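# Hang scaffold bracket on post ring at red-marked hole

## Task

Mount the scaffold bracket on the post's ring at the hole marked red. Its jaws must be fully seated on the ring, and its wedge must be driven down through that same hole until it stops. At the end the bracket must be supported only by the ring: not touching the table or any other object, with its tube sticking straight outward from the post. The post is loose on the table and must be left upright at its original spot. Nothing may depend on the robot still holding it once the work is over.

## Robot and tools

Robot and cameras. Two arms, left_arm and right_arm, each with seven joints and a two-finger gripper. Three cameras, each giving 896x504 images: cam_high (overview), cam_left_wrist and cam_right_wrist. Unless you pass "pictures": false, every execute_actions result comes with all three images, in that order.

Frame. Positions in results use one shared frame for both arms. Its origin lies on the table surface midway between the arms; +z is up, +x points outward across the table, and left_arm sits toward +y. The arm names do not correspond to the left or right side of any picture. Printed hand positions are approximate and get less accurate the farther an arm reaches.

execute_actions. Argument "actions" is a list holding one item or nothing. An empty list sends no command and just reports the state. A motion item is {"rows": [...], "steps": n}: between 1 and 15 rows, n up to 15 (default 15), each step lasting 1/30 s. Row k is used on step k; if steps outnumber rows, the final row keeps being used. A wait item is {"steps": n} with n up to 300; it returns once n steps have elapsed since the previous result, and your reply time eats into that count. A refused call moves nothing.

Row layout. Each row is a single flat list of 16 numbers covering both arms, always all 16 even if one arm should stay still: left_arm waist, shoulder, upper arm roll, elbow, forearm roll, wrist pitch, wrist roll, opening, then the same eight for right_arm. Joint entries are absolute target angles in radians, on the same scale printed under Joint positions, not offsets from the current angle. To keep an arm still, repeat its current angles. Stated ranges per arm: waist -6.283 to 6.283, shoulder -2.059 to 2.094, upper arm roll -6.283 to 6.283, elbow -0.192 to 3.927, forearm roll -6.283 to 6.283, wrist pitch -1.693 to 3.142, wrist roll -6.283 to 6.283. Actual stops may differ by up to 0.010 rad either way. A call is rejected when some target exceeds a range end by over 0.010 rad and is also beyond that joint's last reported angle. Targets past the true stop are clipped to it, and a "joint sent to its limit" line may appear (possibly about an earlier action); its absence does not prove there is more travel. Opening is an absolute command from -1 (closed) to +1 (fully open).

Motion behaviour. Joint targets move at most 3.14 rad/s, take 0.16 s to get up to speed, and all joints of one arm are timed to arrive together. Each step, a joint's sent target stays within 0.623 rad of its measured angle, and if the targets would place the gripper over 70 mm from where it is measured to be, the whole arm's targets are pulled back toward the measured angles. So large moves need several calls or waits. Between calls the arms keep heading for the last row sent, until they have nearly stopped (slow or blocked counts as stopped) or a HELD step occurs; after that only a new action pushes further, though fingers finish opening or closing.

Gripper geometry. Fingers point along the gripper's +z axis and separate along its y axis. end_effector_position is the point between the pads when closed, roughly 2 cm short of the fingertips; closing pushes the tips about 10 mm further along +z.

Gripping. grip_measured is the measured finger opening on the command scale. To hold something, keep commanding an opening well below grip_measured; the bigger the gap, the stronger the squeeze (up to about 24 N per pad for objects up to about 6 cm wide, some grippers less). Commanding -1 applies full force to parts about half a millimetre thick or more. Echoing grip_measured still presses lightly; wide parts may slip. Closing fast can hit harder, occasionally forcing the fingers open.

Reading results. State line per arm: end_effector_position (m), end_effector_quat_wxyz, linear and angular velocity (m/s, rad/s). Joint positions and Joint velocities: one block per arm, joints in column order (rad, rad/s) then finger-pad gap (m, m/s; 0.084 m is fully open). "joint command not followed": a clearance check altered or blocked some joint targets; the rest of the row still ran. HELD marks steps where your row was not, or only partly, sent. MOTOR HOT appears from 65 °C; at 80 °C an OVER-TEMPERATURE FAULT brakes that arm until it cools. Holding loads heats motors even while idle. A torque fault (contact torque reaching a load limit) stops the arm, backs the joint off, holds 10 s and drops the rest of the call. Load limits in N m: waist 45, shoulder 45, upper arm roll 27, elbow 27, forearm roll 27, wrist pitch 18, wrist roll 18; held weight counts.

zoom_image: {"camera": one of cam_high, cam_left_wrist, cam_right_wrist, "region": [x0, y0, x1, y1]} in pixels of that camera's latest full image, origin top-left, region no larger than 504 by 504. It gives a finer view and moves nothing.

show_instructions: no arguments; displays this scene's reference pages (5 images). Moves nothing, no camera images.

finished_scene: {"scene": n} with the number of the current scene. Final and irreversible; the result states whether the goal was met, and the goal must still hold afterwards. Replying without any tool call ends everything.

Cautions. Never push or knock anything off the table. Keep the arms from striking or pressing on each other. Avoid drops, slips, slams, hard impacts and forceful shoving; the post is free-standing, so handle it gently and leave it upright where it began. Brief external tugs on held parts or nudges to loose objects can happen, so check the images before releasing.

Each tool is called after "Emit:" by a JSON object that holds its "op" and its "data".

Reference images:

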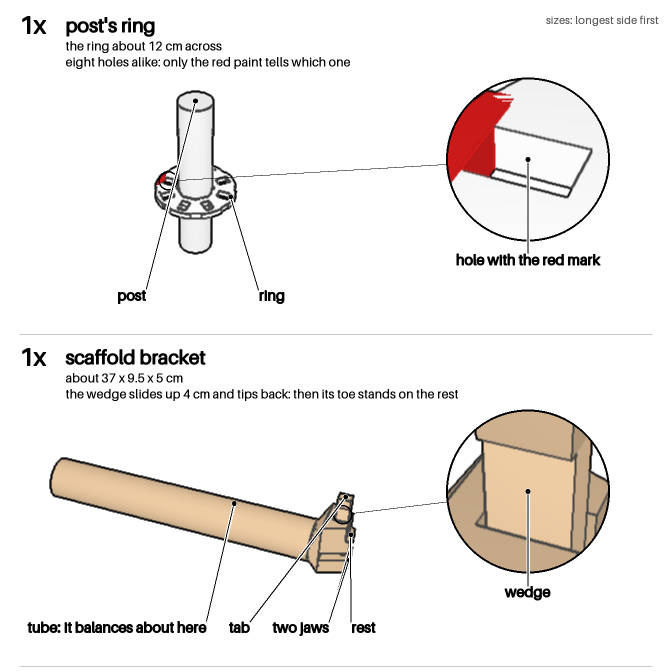

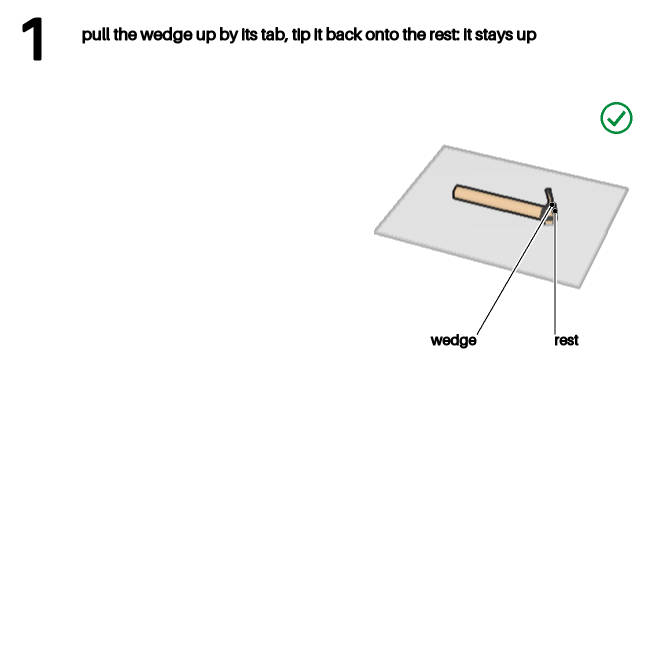

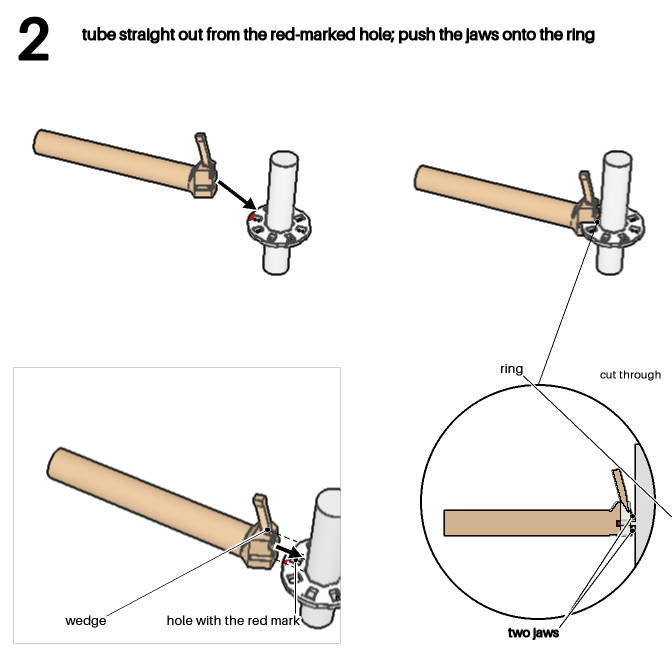

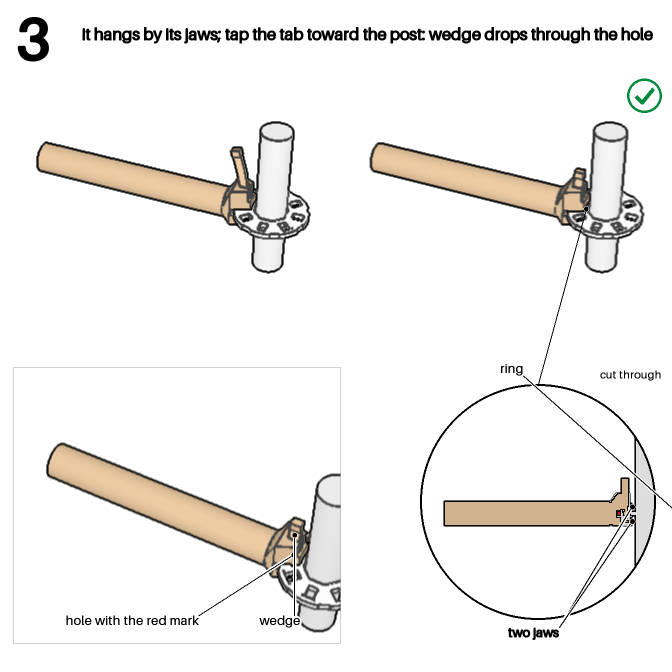

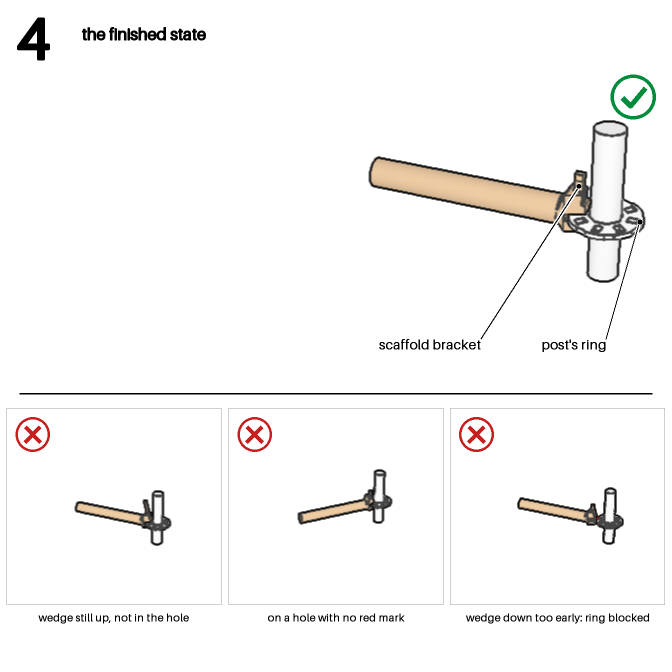

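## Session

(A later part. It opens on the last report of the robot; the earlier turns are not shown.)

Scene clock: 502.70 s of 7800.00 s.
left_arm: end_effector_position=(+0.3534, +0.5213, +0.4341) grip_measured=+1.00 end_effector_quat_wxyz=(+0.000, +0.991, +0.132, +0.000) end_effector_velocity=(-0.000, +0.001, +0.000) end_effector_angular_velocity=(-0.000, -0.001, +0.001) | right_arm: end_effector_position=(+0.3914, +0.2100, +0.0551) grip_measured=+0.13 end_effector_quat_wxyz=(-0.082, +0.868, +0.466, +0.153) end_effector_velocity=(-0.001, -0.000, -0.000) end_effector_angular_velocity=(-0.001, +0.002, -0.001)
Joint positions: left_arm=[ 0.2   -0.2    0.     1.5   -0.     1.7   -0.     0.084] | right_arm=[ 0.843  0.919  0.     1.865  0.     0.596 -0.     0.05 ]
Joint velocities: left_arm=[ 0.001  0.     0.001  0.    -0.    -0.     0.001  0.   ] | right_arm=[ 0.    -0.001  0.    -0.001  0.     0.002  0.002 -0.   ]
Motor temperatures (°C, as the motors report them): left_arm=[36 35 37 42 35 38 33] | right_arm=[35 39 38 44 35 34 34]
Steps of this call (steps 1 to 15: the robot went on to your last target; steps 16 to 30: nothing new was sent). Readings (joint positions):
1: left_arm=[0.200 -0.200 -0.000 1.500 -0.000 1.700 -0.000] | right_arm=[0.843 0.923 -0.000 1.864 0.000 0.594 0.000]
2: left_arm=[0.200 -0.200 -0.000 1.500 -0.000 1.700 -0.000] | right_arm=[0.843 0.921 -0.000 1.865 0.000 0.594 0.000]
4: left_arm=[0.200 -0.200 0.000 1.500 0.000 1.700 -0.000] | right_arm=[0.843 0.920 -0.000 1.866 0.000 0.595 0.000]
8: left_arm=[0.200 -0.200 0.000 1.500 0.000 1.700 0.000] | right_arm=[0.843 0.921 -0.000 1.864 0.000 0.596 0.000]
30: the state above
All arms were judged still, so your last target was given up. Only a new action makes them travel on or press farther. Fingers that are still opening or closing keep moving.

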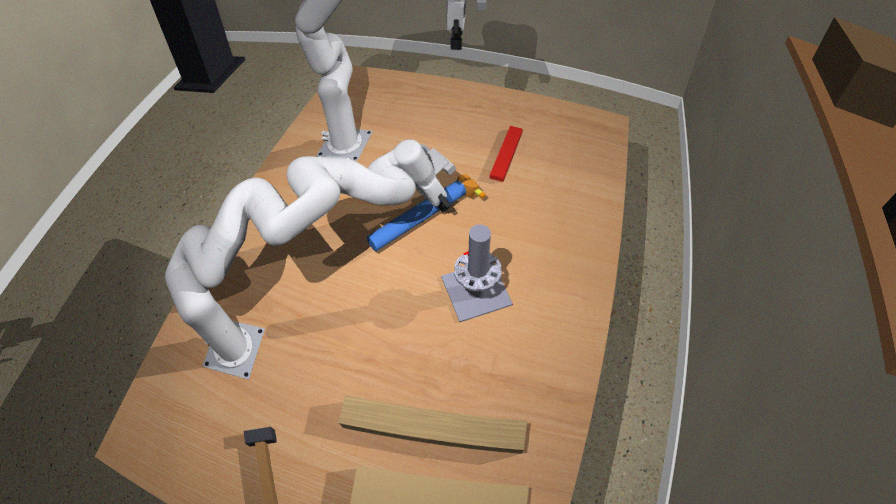

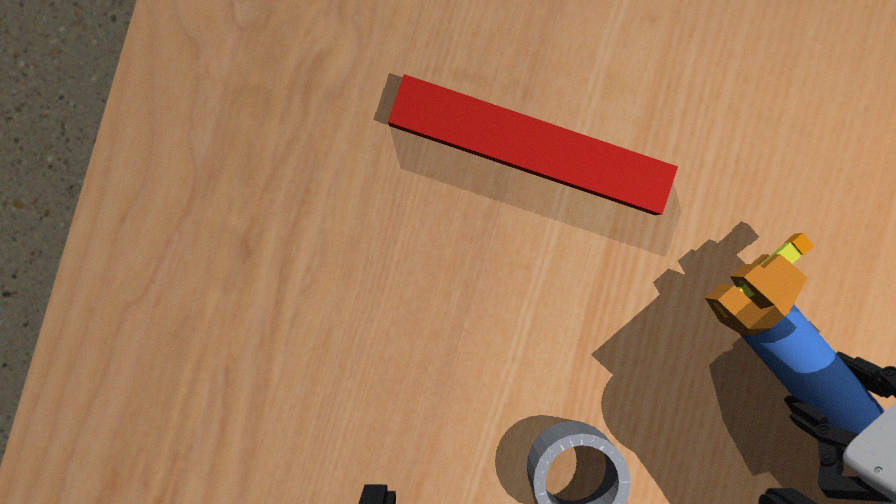

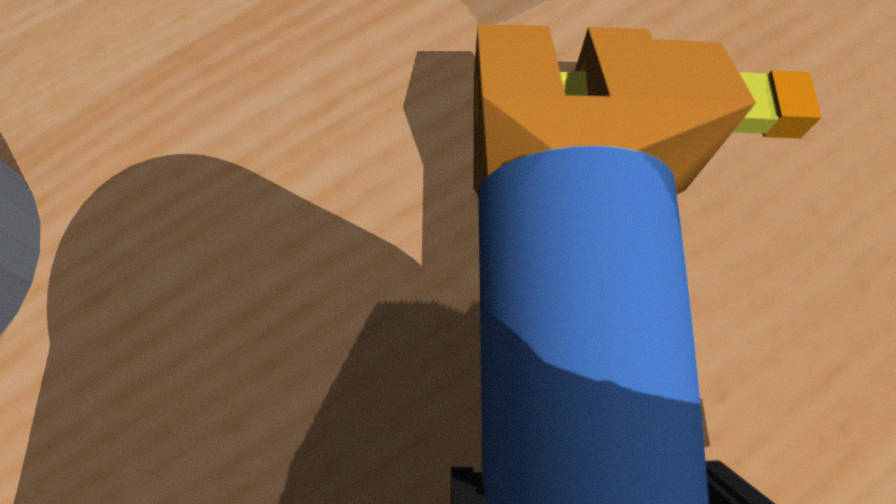

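Emit:
{"op": "execute_actions", "data": {"actions": [{"rows": [[0.2, -0.2, 0, 1.5, 0, 1.7, 0, 1, 0.843, 0.9172, 0, 1.8609, 0, 0.5937, 0, -1],[0.2, -0.2, 0, 1.5, 0, 1.7, 0, 1, 0.843, 0.9105, 0, 1.8487, 0, 0.5883, 0, -1],[0.2, -0.2, 0, 1.5, 0, 1.7, 0, 1, 0.843, 0.8995, 0, 1.829, 0, 0.5795, 0, -1],[0.2, -0.2, 0, 1.5, 0, 1.7, 0, 1, 0.843, 0.885, 0, 1.8027, 0, 0.5678, 0, -1],[0.2, -0.2, 0, 1.5, 0, 1.7, 0, 1, 0.843, 0.8672, 0, 1.7708, 0, 0.5536, 0, -1],[0.2, -0.2, 0, 1.5, 0, 1.7, 0, 1, 0.843, 0.8473, 0, 1.7348, 0, 0.5375, 0, -1],[0.2, -0.2, 0, 1.5, 0, 1.7, 0, 1, 0.843, 0.8259, 0, 1.6962, 0, 0.5204, 0, -1],[0.2, -0.2, 0, 1.5, 0, 1.7, 0, 1, 0.843, 0.804, 0, 1.6568, 0, 0.5028, 0, -1],[0.2, -0.2, 0, 1.5, 0, 1.7, 0, 1, 0.843, 0.7826, 0, 1.6182, 0, 0.4857, 0, -1],[0.2, -0.2, 0, 1.5, 0, 1.7, 0, 1, 0.843, 0.7627, 0, 1.5823, 0, 0.4697, 0, -1],[0.2, -0.2, 0, 1.5, 0, 1.7, 0, 1, 0.843, 0.7449, 0, 1.5503, 0, 0.4554, 0, -1],[0.2, -0.2, 0, 1.5, 0, 1.7, 0, 1, 0.843, 0.7304, 0, 1.524, 0, 0.4437, 0, -1],[0.2, -0.2, 0, 1.5, 0, 1.7, 0, 1, 0.843, 0.7194, 0, 1.5043, 0, 0.4349, 0, -1],[0.2, -0.2, 0, 1.5, 0, 1.7, 0, 1, 0.843, 0.7127, 0, 1.4921, 0, 0.4295, 0, -1],[0.2, -0.2, 0, 1.5, 0, 1.7, 0, 1, 0.843, 0.7104, 0, 1.488, 0, 0.4277, 0, -1]], "steps": 15}], "pictures": false}}

Emit:
{"op": "execute_actions", "data": {"actions": [{"rows": [[0.2, -0.2, 0, 1.5, 0, 1.7, 0, 1, 0.843, 0.7104, 0, 1.488, 0, 0.4277, 0, -1],[0.2, -0.2, 0, 1.5, 0, 1.7, 0, 1, 0.843, 0.712, 0, 1.488, 0, 0.426, 0, -1],[0.2, -0.2, 0, 1.5, 0, 1.7, 0, 1, 0.843, 0.715, 0, 1.4883, 0, 0.4233, 0, -1],[0.2, -0.2, 0, 1.5, 0, 1.7, 0, 1, 0.843, 0.718, 0, 1.4885, 0, 0.4205, 0, -1],[0.2, -0.2, 0, 1.5, 0, 1.7, 0, 1, 0.843, 0.721, 0, 1.4887, 0, 0.4177, 0, -1],[0.2, -0.2, 0, 1.5, 0, 1.7, 0, 1, 0.843, 0.724, 0, 1.4888, 0, 0.4148, 0, -1],[0.2, -0.2, 0, 1.5, 0, 1.7, 0, 1, 0.843, 0.727, 0, 1.489, 0, 0.412, 0, -1],[0.2, -0.2, 0, 1.5, 0, 1.7, 0, 1, 0.843, 0.730, 0, 1.4892, 0, 0.4092, 0, -1],[0.2, -0.2, 0, 1.5, 0, 1.7, 0, 1, 0.843, 0.733, 0, 1.4894, 0, 0.4064, 0, -1],[0.2, -0.2, 0, 1.5, 0, 1.7, 0, 1, 0.843, 0.736, 0, 1.4896, 0, 0.4036, 0, -1],[0.2, -0.2, 0, 1.5, 0, 1.7, 0, 1, 0.843, 0.739, 0, 1.4897, 0, 0.4007, 0, -1],[0.2, -0.2, 0, 1.5, 0, 1.7, 0, 1, 0.843, 0.742, 0, 1.4899, 0, 0.3979, 0, -1],[0.2, -0.2, 0, 1.5, 0, 1.7, 0, 1, 0.843, 0.745, 0, 1.4901, 0, 0.3951, 0, -1],[0.2, -0.2, 0, 1.5, 0, 1.7, 0, 1, 0.843, 0.747, 0, 1.4902, 0, 0.3932, 0, -1],[0.2, -0.2, 0, 1.5, 0, 1.7, 0, 1, 0.843, 0.7487, 0, 1.4903, 0, 0.3916, 0, -1]], "steps": 15}], "pictures": false}}

Emit:
{"op": "execute_actions", "data": {"actions": [{"steps": 15}]}}

Scene clock: 622.23 s of 7800.00 s.
left_arm: end_effector_position=(+0.3534, +0.5213, +0.4341) grip_measured=+1.00 end_effector_quat_wxyz=(+0.000, +0.991, +0.132, +0.000) end_effector_velocity=(+0.000, -0.000, -0.000) end_effector_angular_velocity=(-0.000, +0.001, -0.002) | right_arm: end_effector_position=(+0.3642, +0.1689, +0.0556) grip_measured=+0.13 end_effector_quat_wxyz=(-0.082, +0.868, +0.466, +0.153) end_effector_velocity=(-0.077, -0.117, -0.003) end_effector_angular_velocity=(-0.009, +0.006, -0.003)
Joint positions: left_arm=[ 0.2   -0.2   -0.     1.5    0.     1.7   -0.     0.084] | right_arm=[ 0.843  0.746 -0.     1.554 -0.     0.458  0.     0.05 ]
Joint velocities: left_arm=[-0.    -0.    -0.001 -0.001 -0.    -0.     0.001 -0.   ] | right_arm=[-0.    -0.424 -0.001 -0.763 -0.001 -0.328  0.003  0.   ]
Motor temperatures (°C, as the motors report them): left_arm=[36 35 37 42 35 38 33] | right_arm=[35 42 38 50 35 35 34]
Steps of this call (steps 1 to 110: nothing new was sent; then 115.37 s passed at rest; steps 111 to 125: all 15 steps of this action). Readings (joint positions):
111: left_arm=[0.200 -0.200 0.000 1.500 -0.000 1.700 0.000] | right_arm=[0.843 0.919 -0.000 1.865 0.000 0.595 -0.000]
112: left_arm=[0.200 -0.200 0.000 1.500 0.000 1.700 -0.000] | right_arm=[0.843 0.919 0.000 1.864 -0.000 0.595 -0.000]
114: left_arm=[0.200 -0.200 0.000 1.500 -0.000 1.700 0.000] | right_arm=[0.843 0.913 0.000 1.853 0.000 0.589 -0.000]
118: left_arm=[0.200 -0.200 0.000 1.500 0.000 1.700 -0.000] | right_arm=[0.843 0.871 0.000 1.777 0.000 0.556 -0.000]
125: the state above

Scene clock: 622.73 s of 7800.00 s.
left_arm: end_effector_position=(+0.3534, +0.5213, +0.4341) grip_measured=+1.00 end_effector_quat_wxyz=(+0.000, +0.991, +0.132, -0.000) end_effector_velocity=(+0.000, -0.000, +0.000) end_effector_angular_velocity=(-0.001, -0.001, -0.000) | right_arm: end_effector_position=(+0.3574, +0.1587, +0.0387) grip_measured=+0.13 end_effector_quat_wxyz=(-0.082, +0.868, +0.466, +0.153) end_effector_velocity=(-0.001, -0.000, -0.038) end_effector_angular_velocity=(+0.001, -0.002, +0.002)
Joint positions: left_arm=[ 0.2   -0.2   -0.     1.5   -0.     1.7    0.     0.084] | right_arm=[ 0.843  0.742  0.     1.49  -0.     0.399  0.     0.05 ]
Joint velocities: left_arm=[-0.     0.     0.     0.    -0.001  0.     0.     0.   ] | right_arm=[ 0.001  0.073  0.     0.002 -0.001 -0.073 -0.001 -0.   ]
Motor temperatures (°C, as the motors report them): left_arm=[36 35 37 42 35 38 33] | right_arm=[35 42 38 50 35 35 34]
Steps of this call (steps 1 to 15: all 15 steps of this action). Readings (joint positions):
1: left_arm=[0.200 -0.200 -0.000 1.500 -0.000 1.700 -0.000] | right_arm=[0.843 0.734 -0.000 1.532 -0.000 0.449 0.000]
2: left_arm=[0.200 -0.200 0.000 1.500 -0.000 1.700 -0.000] | right_arm=[0.843 0.726 -0.000 1.517 -0.000 0.442 0.000]
4: left_arm=[0.200 -0.200 0.000 1.500 -0.000 1.700 -0.000] | right_arm=[0.843 0.719 -0.000 1.502 -0.000 0.433 0.000]
8: left_arm=[0.200 -0.200 0.000 1.500 0.000 1.700 0.000] | right_arm=[0.843 0.723 0.000 1.493 -0.000 0.418 -0.000]
15: the state above

Scene clock: 623.23 s of 7800.00 s.
left_arm: end_effector_position=(+0.3534, +0.5213, +0.4341) grip_measured=+1.00 end_effector_quat_wxyz=(+0.000, +0.991, +0.132, +0.000) end_effector_velocity=(+0.000, +0.001, +0.000) end_effector_angular_velocity=(+0.000, -0.001, +0.001) | right_arm: end_effector_position=(+0.3575, +0.1589, +0.0359) grip_measured=+0.13 end_effector_quat_wxyz=(-0.083, +0.868, +0.466, +0.154) end_effector_velocity=(-0.000, +0.000, -0.000) end_effector_angular_velocity=(+0.000, +0.001, -0.000)
Joint positions: left_arm=[ 0.2   -0.2    0.     1.5   -0.     1.7   -0.     0.084] | right_arm=[ 0.843  0.748  0.     1.491 -0.     0.392 -0.     0.05 ]
Joint velocities: left_arm=[ 0.002 -0.     0.     0.001 -0.    -0.     0.    -0.   ] | right_arm=[ 0.     0.001  0.    -0.     0.    -0.001  0.001  0.   ]
Motor temperatures (°C, as the motors report them): left_arm=[36 35 37 42 35 38 33] | right_arm=[35 42 38 50 35 35 34]
Steps of this call (steps 1 to 15: the robot went on to your last target). Readings (joint positions):
1: left_arm=[0.200 -0.200 0.000 1.500 0.000 1.700 -0.000] | right_arm=[0.843 0.744 0.000 1.490 -0.000 0.396 -0.000]
2: left_arm=[0.200 -0.200 -0.000 1.500 -0.000 1.700 -0.000] | right_arm=[0.843 0.746 0.000 1.490 -0.000 0.395 -0.000]
4: left_arm=[0.200 -0.200 -0.000 1.500 0.000 1.700 0.000] | right_arm=[0.843 0.748 0.000 1.490 -0.000 0.393 0.000]
8: left_arm=[0.200 -0.200 -0.000 1.500 -0.000 1.700 -0.000] | right_arm=[0.843 0.748 0.000 1.491 -0.000 0.392 -0.000]
15: the state above
All arms were judged still, so your last target was given up. Only a new action makes them travel on or press farther. Fingers that are still opening or closing keep moving.

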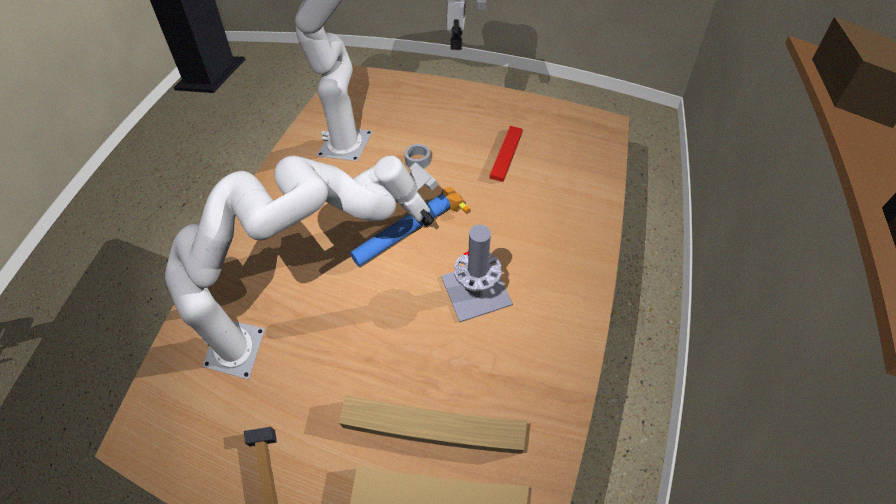

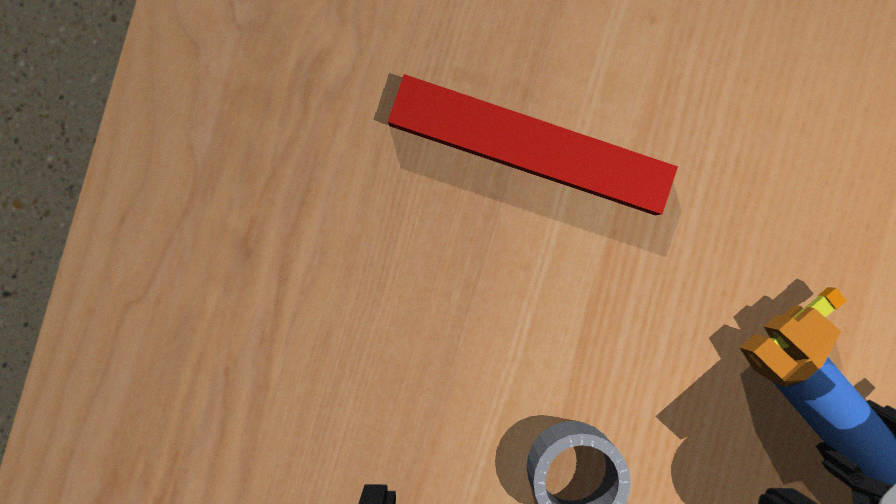

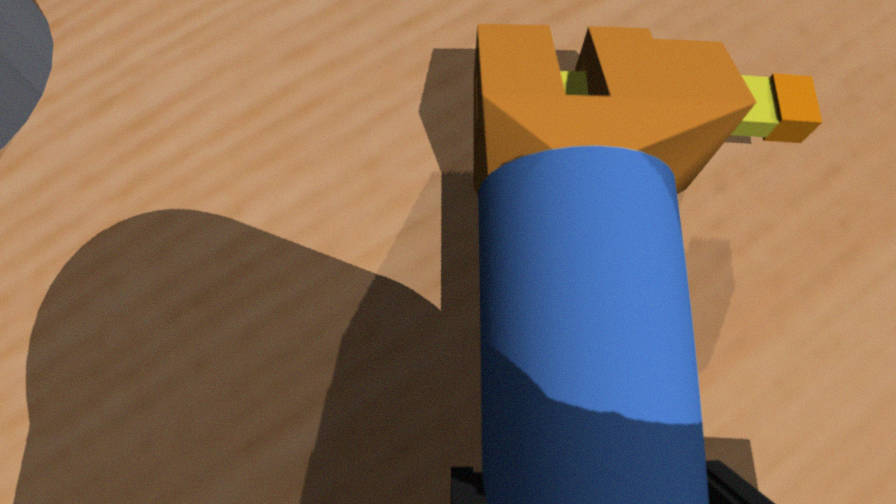

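Emit:
{"op": "execute_actions", "data": {"actions": [{"rows": [[0.2, -0.2, 0, 1.5, 0, 1.7, 0, 1, 0.843, 0.7487, 0, 1.4903, 0, 0.3916, 0, 0.2],[0.2, -0.2, 0, 1.5, 0, 1.7, 0, 1, 0.843, 0.7487, 0, 1.4903, 0, 0.3916, 0, 0.35],[0.2, -0.2, 0, 1.5, 0, 1.7, 0, 1, 0.843, 0.7487, 0, 1.4903, 0, 0.3916, 0, 0.5],[0.2, -0.2, 0, 1.5, 0, 1.7, 0, 1, 0.843, 0.7487, 0, 1.4903, 0, 0.3916, 0, 0.65],[0.2, -0.2, 0, 1.5, 0, 1.7, 0, 1, 0.843, 0.7487, 0, 1.4903, 0, 0.3916, 0, 0.8],[0.2, -0.2, 0, 1.5, 0, 1.7, 0, 1, 0.843, 0.7487, 0, 1.4903, 0, 0.3916, 0, 1],[0.2, -0.2, 0, 1.5, 0, 1.7, 0, 1, 0.843, 0.7487, 0, 1.4903, 0, 0.3916, 0, 1],[0.2, -0.2, 0, 1.5, 0, 1.7, 0, 1, 0.843, 0.7487, 0, 1.4903, 0, 0.3916, 0, 1],[-0.65, 0.4955, 0, 1.4606, 0, 1.315, -1.5708, 1, 0.843, -0.4445, 0, 0.6625, 0, 0.757, 0, 1]], "steps": 15}], "pictures": false}}

Emit:
{"op": "execute_actions", "data": {"actions": [{"steps": 75}]}}

Scene clock: 665.00 s of 7800.00 s.
left_arm: end_effector_position=(+0.3940, +0.4834, +0.3902) grip_measured=+1.00 end_effector_quat_wxyz=(+0.001, +0.991, +0.133, -0.025) end_effector_velocity=(+0.214, -0.280, -0.307) end_effector_angular_velocity=(-0.030, +0.407, -0.038) | right_arm: end_effector_position=(+0.3275, +0.1138, +0.0588) grip_measured=+1.00 end_effector_quat_wxyz=(-0.060, +0.874, +0.469, +0.112) end_effector_velocity=(-0.204, -0.312, +0.229) end_effector_angular_velocity=(-0.416, +0.276, -0.005)
Joint positions: left_arm=[ 0.089 -0.09   0.001  1.493  0.     1.633 -0.112  0.084] | right_arm=[ 0.843  0.58   0.     1.321 -0.     0.486 -0.     0.084]
Joint velocities: left_arm=[-0.693  0.704 -0.022 -0.068 -0.004 -0.365 -0.678  0.   ] | right_arm=[-0.001 -1.306 -0.002 -1.199  0.001  0.607  0.001  0.   ]
Motor temperatures (°C, as the motors report them): left_arm=[36 35 37 42 35 38 33] | right_arm=[35 41 38 48 35 35 34]
Steps of this call (steps 1 to 90: nothing new was sent; then 38.27 s passed at rest; steps 91 to 105: all 15 steps of this action). Readings (joint positions):
91: left_arm=[0.200 -0.200 -0.000 1.500 -0.000 1.700 -0.000] | right_arm=[0.843 0.749 0.000 1.490 -0.000 0.392 0.000]
92: left_arm=[0.200 -0.200 -0.000 1.500 0.000 1.700 0.000] | right_arm=[0.843 0.749 0.000 1.491 -0.000 0.391 -0.000]
94: left_arm=[0.200 -0.200 0.000 1.500 0.000 1.700 0.000] | right_arm=[0.843 0.746 -0.000 1.494 -0.000 0.389 -0.000]
98: left_arm=[0.200 -0.200 -0.000 1.500 0.000 1.700 0.000] | right_arm=[0.843 0.746 -0.000 1.493 -0.000 0.390 -0.000]
105: the state above

Scene clock: 667.50 s of 7800.00 s.
left_arm: end_effector_position=(+0.3819, +0.1427, +0.1062) grip_measured=+1.00 end_effector_quat_wxyz=(-0.153, +0.868, +0.465, -0.082) end_effector_velocity=(+0.000, -0.000, +0.000) end_effector_angular_velocity=(-0.001, -0.001, +0.001) | right_arm: end_effector_position=(+0.2115, -0.0612, +0.2600) grip_measured=+1.00 end_effector_quat_wxyz=(-0.082, +0.868, +0.466, +0.153) end_effector_velocity=(-0.000, +0.000, -0.000) end_effector_angular_velocity=(-0.000, -0.000, -0.000)
Joint positions: left_arm=[-0.65   0.495  0.     1.461  0.     1.315 -1.571  0.084] | right_arm=[ 0.843 -0.444 -0.     0.662 -0.     0.757 -0.     0.084]
Joint velocities: left_arm=[ 0.    -0.    -0.     0.001  0.    -0.    -0.    -0.   ] | right_arm=[ 0.001  0.    -0.    -0.    -0.001 -0.     0.001 -0.   ]
Motor temperatures (°C, as the motors report them): left_arm=[36 35 37 43 35 38 33] | right_arm=[35 41 38 48 35 35 34]
Steps of this call (steps 1 to 60: the robot went on to your last target; steps 61 to 75: nothing new was sent). Readings (joint positions):
1: left_arm=[0.066 -0.067 0.001 1.492 0.000 1.621 -0.135] | right_arm=[0.843 0.537 -0.000 1.281 -0.000 0.506 -0.000]
2: left_arm=[0.043 -0.044 0.001 1.491 0.000 1.609 -0.158] | right_arm=[0.843 0.495 -0.000 1.240 0.000 0.524 -0.000]
4: left_arm=[-0.004 -0.002 0.001 1.488 0.000 1.586 -0.205] | right_arm=[0.843 0.413 -0.000 1.159 -0.000 0.557 -0.000]
8: left_arm=[-0.102 0.076 0.000 1.483 -0.000 1.544 -0.304] | right_arm=[0.843 0.235 -0.000 1.018 -0.000 0.613 -0.000]
75: the state above
All arms were judged still, so your last target was given up. Only a new action makes them travel on or press farther. Fingers that are still opening or closing keep moving.

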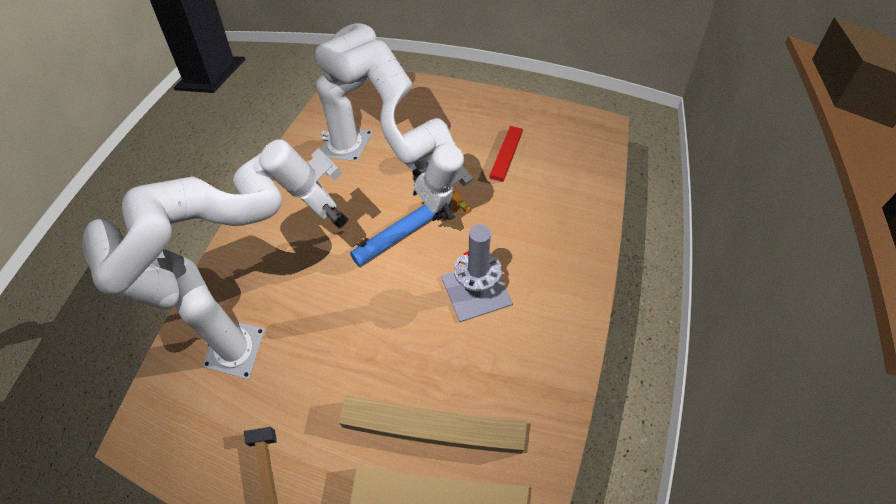

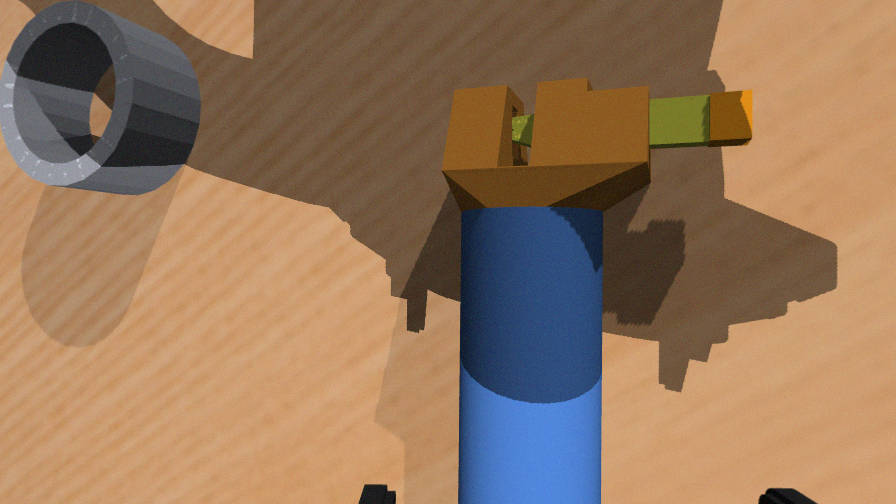

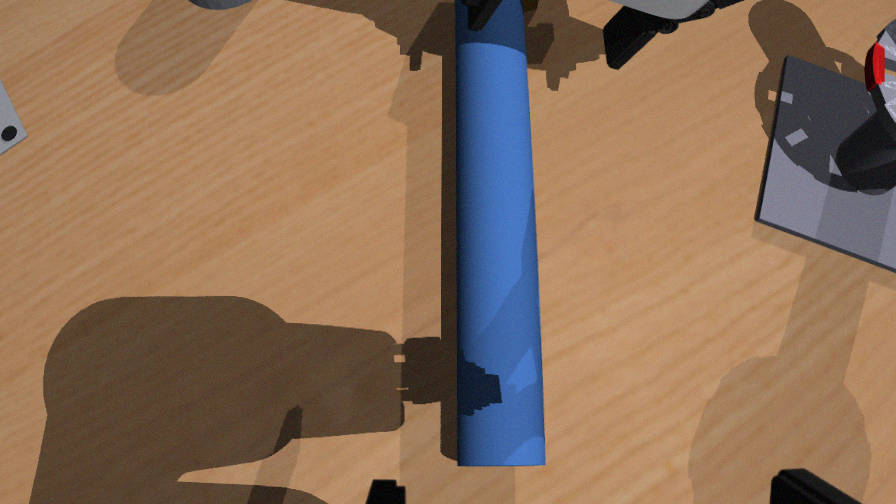

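Emit:
{"op": "execute_actions", "data": {"actions": [{"rows": [[-0.652, 0.4958, 0, 1.4587, 0, 1.3127, -1.573, 0.9, 0.843, -0.4445, 0, 0.6625, 0, 0.757, 0, 1],[-0.655, 0.4968, 0, 1.4529, 0, 1.306, -1.576, 0.8, 0.843, -0.4445, 0, 0.6625, 0, 0.757, 0, 1],[-0.658, 0.4984, 0, 1.4437, 0, 1.2952, -1.579, 0.7, 0.843, -0.4445, 0, 0.6625, 0, 0.757, 0, 1],[-0.661, 0.5005, 0, 1.4313, 0, 1.2807, -1.581, 0.6, 0.843, -0.4445, 0, 0.6625, 0, 0.757, 0, 1],[-0.663, 0.503, 0, 1.4163, 0, 1.2632, -1.583, 0.5, 0.843, -0.4445, 0, 0.6625, 0, 0.757, 0, 1],[-0.663, 0.5059, 0, 1.3993, 0, 1.2434, -1.583, 0.42, 0.843, -0.4445, 0, 0.6625, 0, 0.757, 0, 1],[-0.663, 0.5089, 0, 1.3812, 0, 1.2222, -1.583, 0.42, 0.843, -0.4445, 0, 0.6625, 0, 0.757, 0, 1],[-0.663, 0.5121, 0, 1.3627, 0, 1.2006, -1.583, 0.42, 0.843, -0.4445, 0, 0.6625, 0, 0.757, 0, 1],[-0.663, 0.5151, 0, 1.3446, 0, 1.1794, -1.583, 0.42, 0.843, -0.4445, 0, 0.6625, 0, 0.757, 0, 1],[-0.663, 0.518, 0, 1.3276, 0, 1.1596, -1.583, 0.42, 0.843, -0.4445, 0, 0.6625, 0, 0.757, 0, 1],[-0.663, 0.5205, 0, 1.3126, 0, 1.1421, -1.583, 0.42, 0.843, -0.4445, 0, 0.6625, 0, 0.757, 0, 1],[-0.663, 0.5226, 0, 1.3002, 0, 1.1276, -1.583, 0.42, 0.843, -0.4445, 0, 0.6625, 0, 0.757, 0, 1],[-0.663, 0.5242, 0, 1.291, 0, 1.1168, -1.583, 0.42, 0.843, -0.4445, 0, 0.6625, 0, 0.757, 0, 1],[-0.663, 0.5252, 0, 1.2852, 0, 1.1101, -1.583, 0.42, 0.843, -0.4445, 0, 0.6625, 0, 0.757, 0, 1],[-0.663, 0.5255, 0, 1.2833, 0, 1.1078, -1.583, 0.42, 0.843, -0.4445, 0, 0.6625, 0, 0.757, 0, 1]], "steps": 15}], "pictures": false}}

Emit:
{"op": "execute_actions", "data": {"actions": [{"steps": 15}]}}

Scene clock: 734.13 s of 7800.00 s.
left_arm: end_effector_position=(+0.3591, +0.1509, +0.0455) grip_measured=+0.41 end_effector_quat_wxyz=(-0.156, +0.867, +0.465, -0.081) end_effector_velocity=(-0.052, +0.036, -0.126) end_effector_angular_velocity=(+0.011, +0.016, +0.002) | right_arm: end_effector_position=(+0.2115, -0.0612, +0.2600) grip_measured=+1.00 end_effector_quat_wxyz=(-0.082, +0.868, +0.466, +0.153) end_effector_velocity=(-0.000, +0.000, -0.000) end_effector_angular_velocity=(+0.000, +0.001, -0.001)
Joint positions: left_arm=[-0.663  0.522  0.     1.309  0.     1.141 -1.583  0.061] | right_arm=[ 0.843 -0.444  0.     0.662 -0.     0.757 -0.     0.084]
Joint velocities: left_arm=[-0.     0.06   0.    -0.325 -0.001 -0.366 -0.001 -0.   ] | right_arm=[ 0.001  0.001  0.     0.     0.     0.     0.002 -0.   ]
Motor temperatures (°C, as the motors report them): left_arm=[36 36 37 42 35 38 33] | right_arm=[35 38 38 46 35 34 34]
Steps of this call (steps 1 to 90: nothing new was sent; then 63.13 s passed at rest; steps 91 to 105: all 15 steps of this action). Readings (joint positions):
91: left_arm=[-0.650 0.495 0.000 1.461 -0.000 1.315 -1.571] | right_arm=[0.843 -0.444 0.000 0.662 0.000 0.757 0.000]
92: left_arm=[-0.650 0.495 0.000 1.460 0.000 1.314 -1.572] | right_arm=[0.843 -0.444 0.000 0.662 0.000 0.757 0.000]
94: left_arm=[-0.653 0.496 0.001 1.455 0.000 1.307 -1.575] | right_arm=[0.843 -0.444 0.000 0.662 -0.000 0.757 -0.000]
98: left_arm=[-0.661 0.502 -0.001 1.417 -0.000 1.262 -1.581] | right_arm=[0.843 -0.444 0.000 0.662 -0.000 0.757 -0.000]
105: the state above

Scene clock: 734.63 s of 7800.00 s.
left_arm: end_effector_position=(+0.3560, +0.1526, +0.0365) grip_measured=+0.41 end_effector_quat_wxyz=(-0.154, +0.868, +0.465, -0.080) end_effector_velocity=(+0.000, +0.001, -0.001) end_effector_angular_velocity=(+0.000, +0.000, +0.001) | right_arm: end_effector_position=(+0.2115, -0.0612, +0.2600) grip_measured=+1.00 end_effector_quat_wxyz=(-0.082, +0.868, +0.466, +0.153) end_effector_velocity=(-0.000, +0.000, -0.000) end_effector_angular_velocity=(-0.000, +0.001, -0.001)
Joint positions: left_arm=[-0.663  0.525  0.     1.284  0.     1.108 -1.583  0.061] | right_arm=[ 0.843 -0.444 -0.     0.663  0.     0.757  0.     0.084]
Joint velocities: left_arm=[ 0.001  0.001  0.001 -0.001  0.    -0.001  0.001  0.   ] | right_arm=[ 0.     0.001  0.    -0.     0.001 -0.     0.001  0.   ]
Motor temperatures (°C, as the motors report them): left_arm=[36 36 37 42 35 38 33] | right_arm=[35 38 38 46 35 34 34]
Steps of this call (steps 1 to 15: the robot went on to your last target). Readings (joint positions):
1: left_arm=[-0.663 0.524 0.000 1.300 -0.000 1.130 -1.583] | right_arm=[0.843 -0.444 -0.000 0.663 0.000 0.757 -0.000]
2: left_arm=[-0.663 0.525 0.000 1.294 -0.000 1.123 -1.583] | right_arm=[0.843 -0.444 -0.000 0.662 0.000 0.757 0.000]
4: left_arm=[-0.663 0.525 0.000 1.288 -0.000 1.115 -1.583] | right_arm=[0.843 -0.444 0.000 0.662 -0.000 0.757 -0.000]
8: left_arm=[-0.663 0.525 -0.000 1.286 0.000 1.109 -1.583] | right_arm=[0.843 -0.445 0.000 0.663 0.000 0.757 -0.000]
15: the state above

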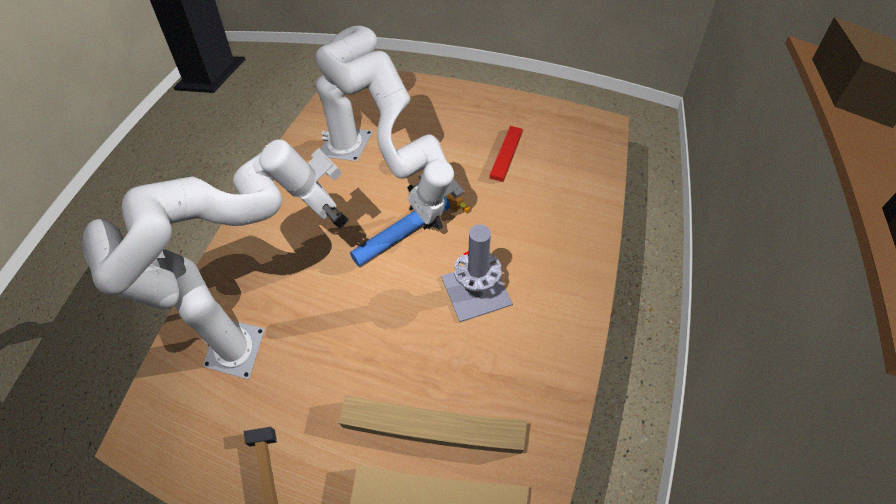

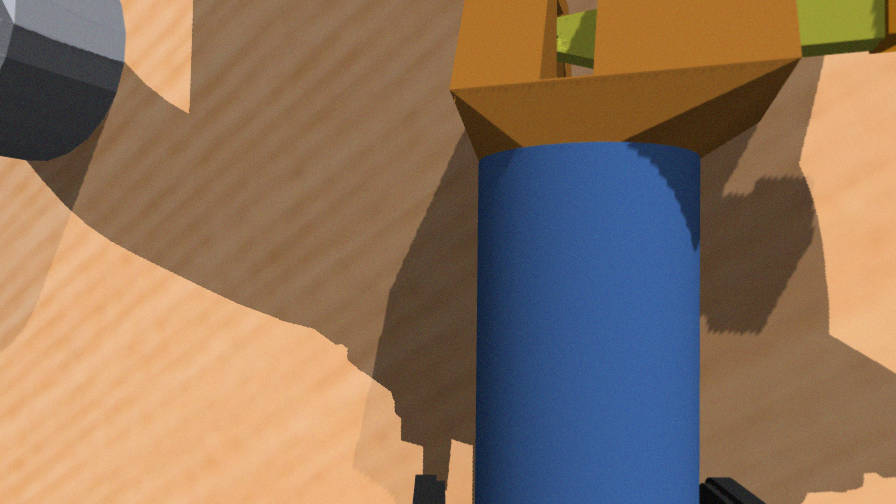

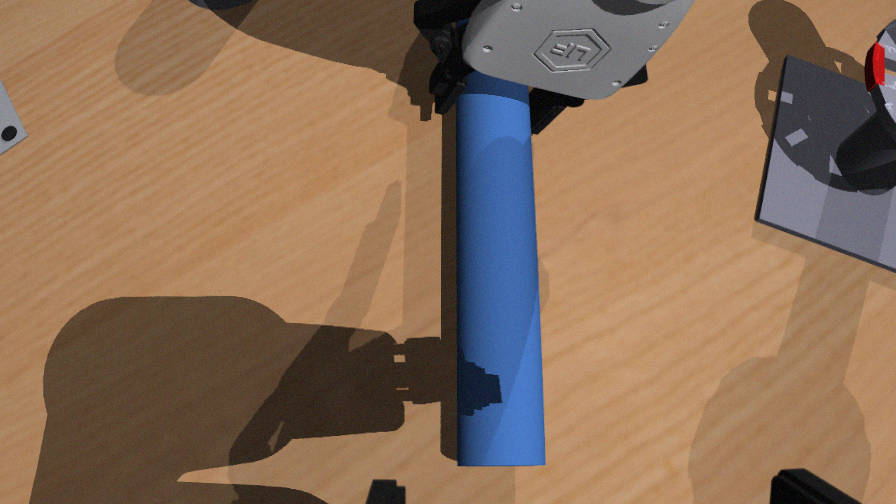

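Emit:
{"op": "execute_actions", "data": {"actions": [{"rows": [[-0.663, 0.5255, 0, 1.2833, 0, 1.1078, -1.583, 0.36, 0.843, -0.4445, 0, 0.6625, 0, 0.757, 0, 1],[-0.663, 0.5255, 0, 1.2833, 0, 1.1078, -1.583, 0.31, 0.843, -0.4445, 0, 0.6625, 0, 0.757, 0, 1],[-0.663, 0.5255, 0, 1.2833, 0, 1.1078, -1.583, 0.26, 0.843, -0.4445, 0, 0.6625, 0, 0.757, 0, 1],[-0.663, 0.5255, 0, 1.2833, 0, 1.1078, -1.583, 0.21, 0.843, -0.4445, 0, 0.6625, 0, 0.757, 0, 1],[-0.663, 0.5255, 0, 1.2833, 0, 1.1078, -1.583, 0.17, 0.843, -0.4445, 0, 0.6625, 0, 0.757, 0, 1],[-0.663, 0.5255, 0, 1.2833, 0, 1.1078, -1.583, 0.13, 0.843, -0.4445, 0, 0.6625, 0, 0.757, 0, 1],[-0.663, 0.5255, 0, 1.2833, 0, 1.1078, -1.583, 0.09, 0.843, -0.4445, 0, 0.6625, 0, 0.757, 0, 1],[-0.663, 0.5255, 0, 1.2833, 0, 1.1078, -1.583, 0.05, 0.843, -0.4445, 0, 0.6625, 0, 0.757, 0, 1],[-0.663, 0.5255, 0, 1.2833, 0, 1.1078, -1.583, -0.05, 0.843, -0.4445, 0, 0.6625, 0, 0.757, 0, 1],[-0.663, 0.5255, 0, 1.2833, 0, 1.1078, -1.583, -0.2, 0.843, -0.4445, 0, 0.6625, 0, 0.757, 0, 1],[-0.663, 0.5255, 0, 1.2833, 0, 1.1078, -1.583, -0.4, 0.843, -0.4445, 0, 0.6625, 0, 0.757, 0, 1],[-0.663, 0.5255, 0, 1.2833, 0, 1.1078, -1.583, -0.6, 0.843, -0.4445, 0, 0.6625, 0, 0.757, 0, 1],[-0.663, 0.5255, 0, 1.2833, 0, 1.1078, -1.583, -0.8, 0.843, -0.4445, 0, 0.6625, 0, 0.757, 0, 1],[-0.663, 0.5255, 0, 1.2833, 0, 1.1078, -1.583, -1, 0.843, -0.4445, 0, 0.6625, 0, 0.757, 0, 1]], "steps": 15}]}}

Scene clock: 750.83 s of 7800.00 s.
left_arm: end_effector_position=(+0.3561, +0.1524, +0.0363) grip_measured=+0.13 end_effector_quat_wxyz=(-0.154, +0.868, +0.465, -0.080) end_effector_velocity=(-0.002, +0.002, +0.000) end_effector_angular_velocity=(+0.006, +0.007, +0.003) | right_arm: end_effector_position=(+0.2115, -0.0612, +0.2600) grip_measured=+1.00 end_effector_quat_wxyz=(-0.082, +0.868, +0.466, +0.153) end_effector_velocity=(+0.000, +0.000, +0.000) end_effector_angular_velocity=(+0.001, -0.001, +0.000)
Joint positions: left_arm=[-0.663  0.526 -0.     1.284  0.     1.107 -1.583  0.05 ] | right_arm=[ 0.843 -0.445 -0.     0.662 -0.     0.757 -0.     0.084]
Joint velocities: left_arm=[-0.    -0.003  0.002 -0.004 -0.001  0.008 -0.002  0.   ] | right_arm=[-0.001 -0.     0.     0.001 -0.     0.    -0.001 -0.   ]
Motor temperatures (°C, as the motors report them): left_arm=[36 36 37 42 35 38 33] | right_arm=[35 38 38 46 35 33 34]
Steps of this call (steps 1 to 15: the robot went on to your last target; steps 16 to 90: nothing new was sent; then 12.70 s passed at rest; steps 91 to 105: all 15 steps of this action). Readings (joint positions):
91: left_arm=[-0.663 0.525 0.000 1.283 -0.000 1.108 -1.583] | right_arm=[0.843 -0.445 -0.000 0.663 -0.000 0.757 -0.000]
92: left_arm=[-0.663 0.525 0.000 1.283 0.000 1.108 -1.583] | right_arm=[0.843 -0.444 -0.000 0.662 -0.000 0.757 -0.000]
94: left_arm=[-0.663 0.525 -0.000 1.283 0.000 1.108 -1.583] | right_arm=[0.843 -0.444 -0.000 0.662 -0.000 0.757 0.000]
98: left_arm=[-0.663 0.526 -0.000 1.284 0.000 1.107 -1.583] | right_arm=[0.843 -0.445 0.000 0.663 0.000 0.757 -0.000]
105: the state above

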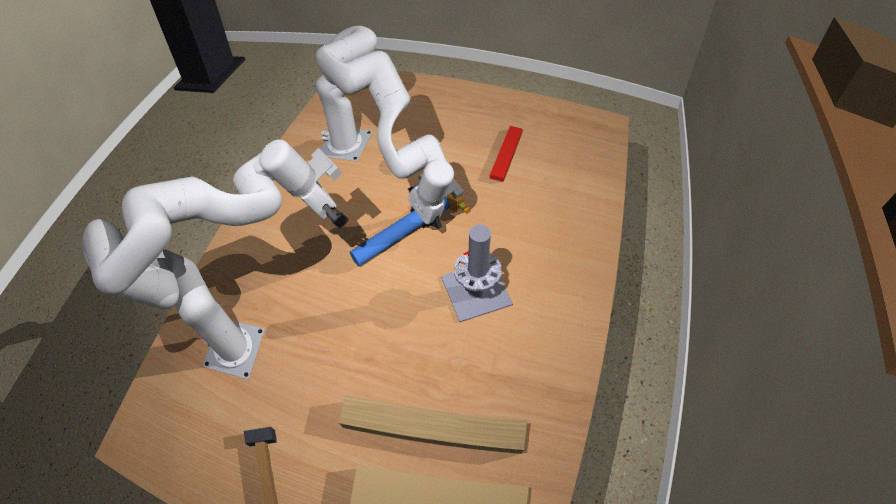

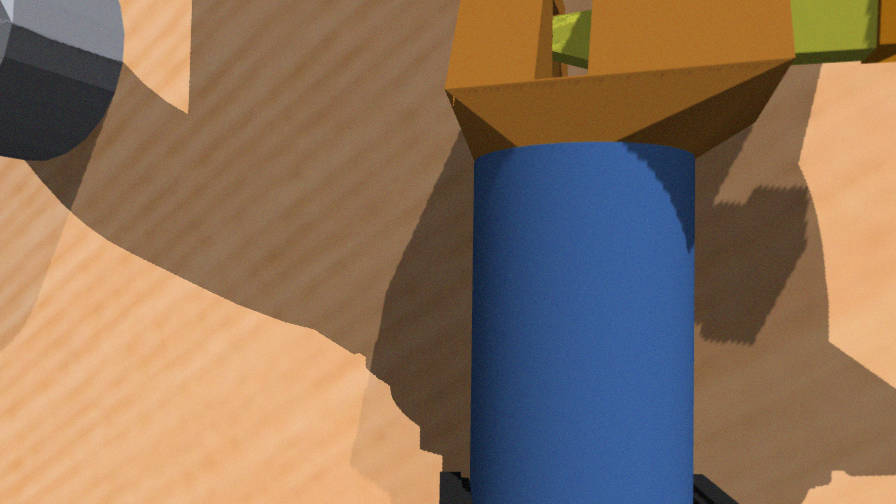

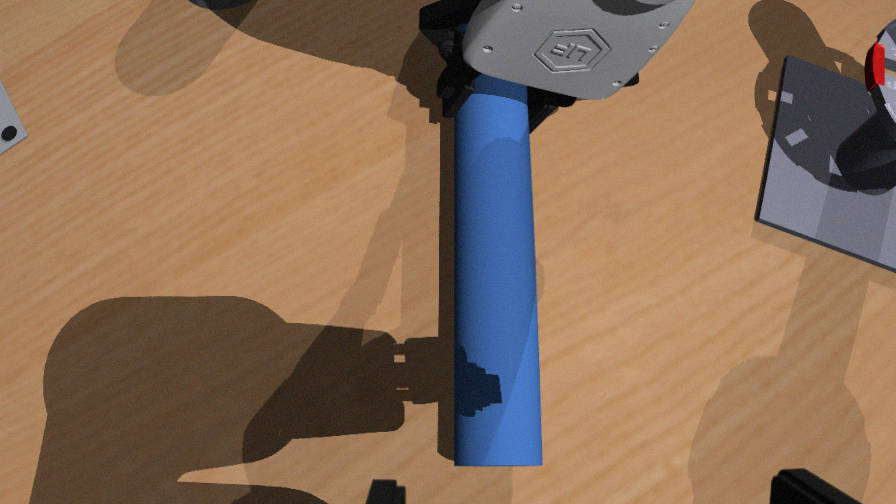

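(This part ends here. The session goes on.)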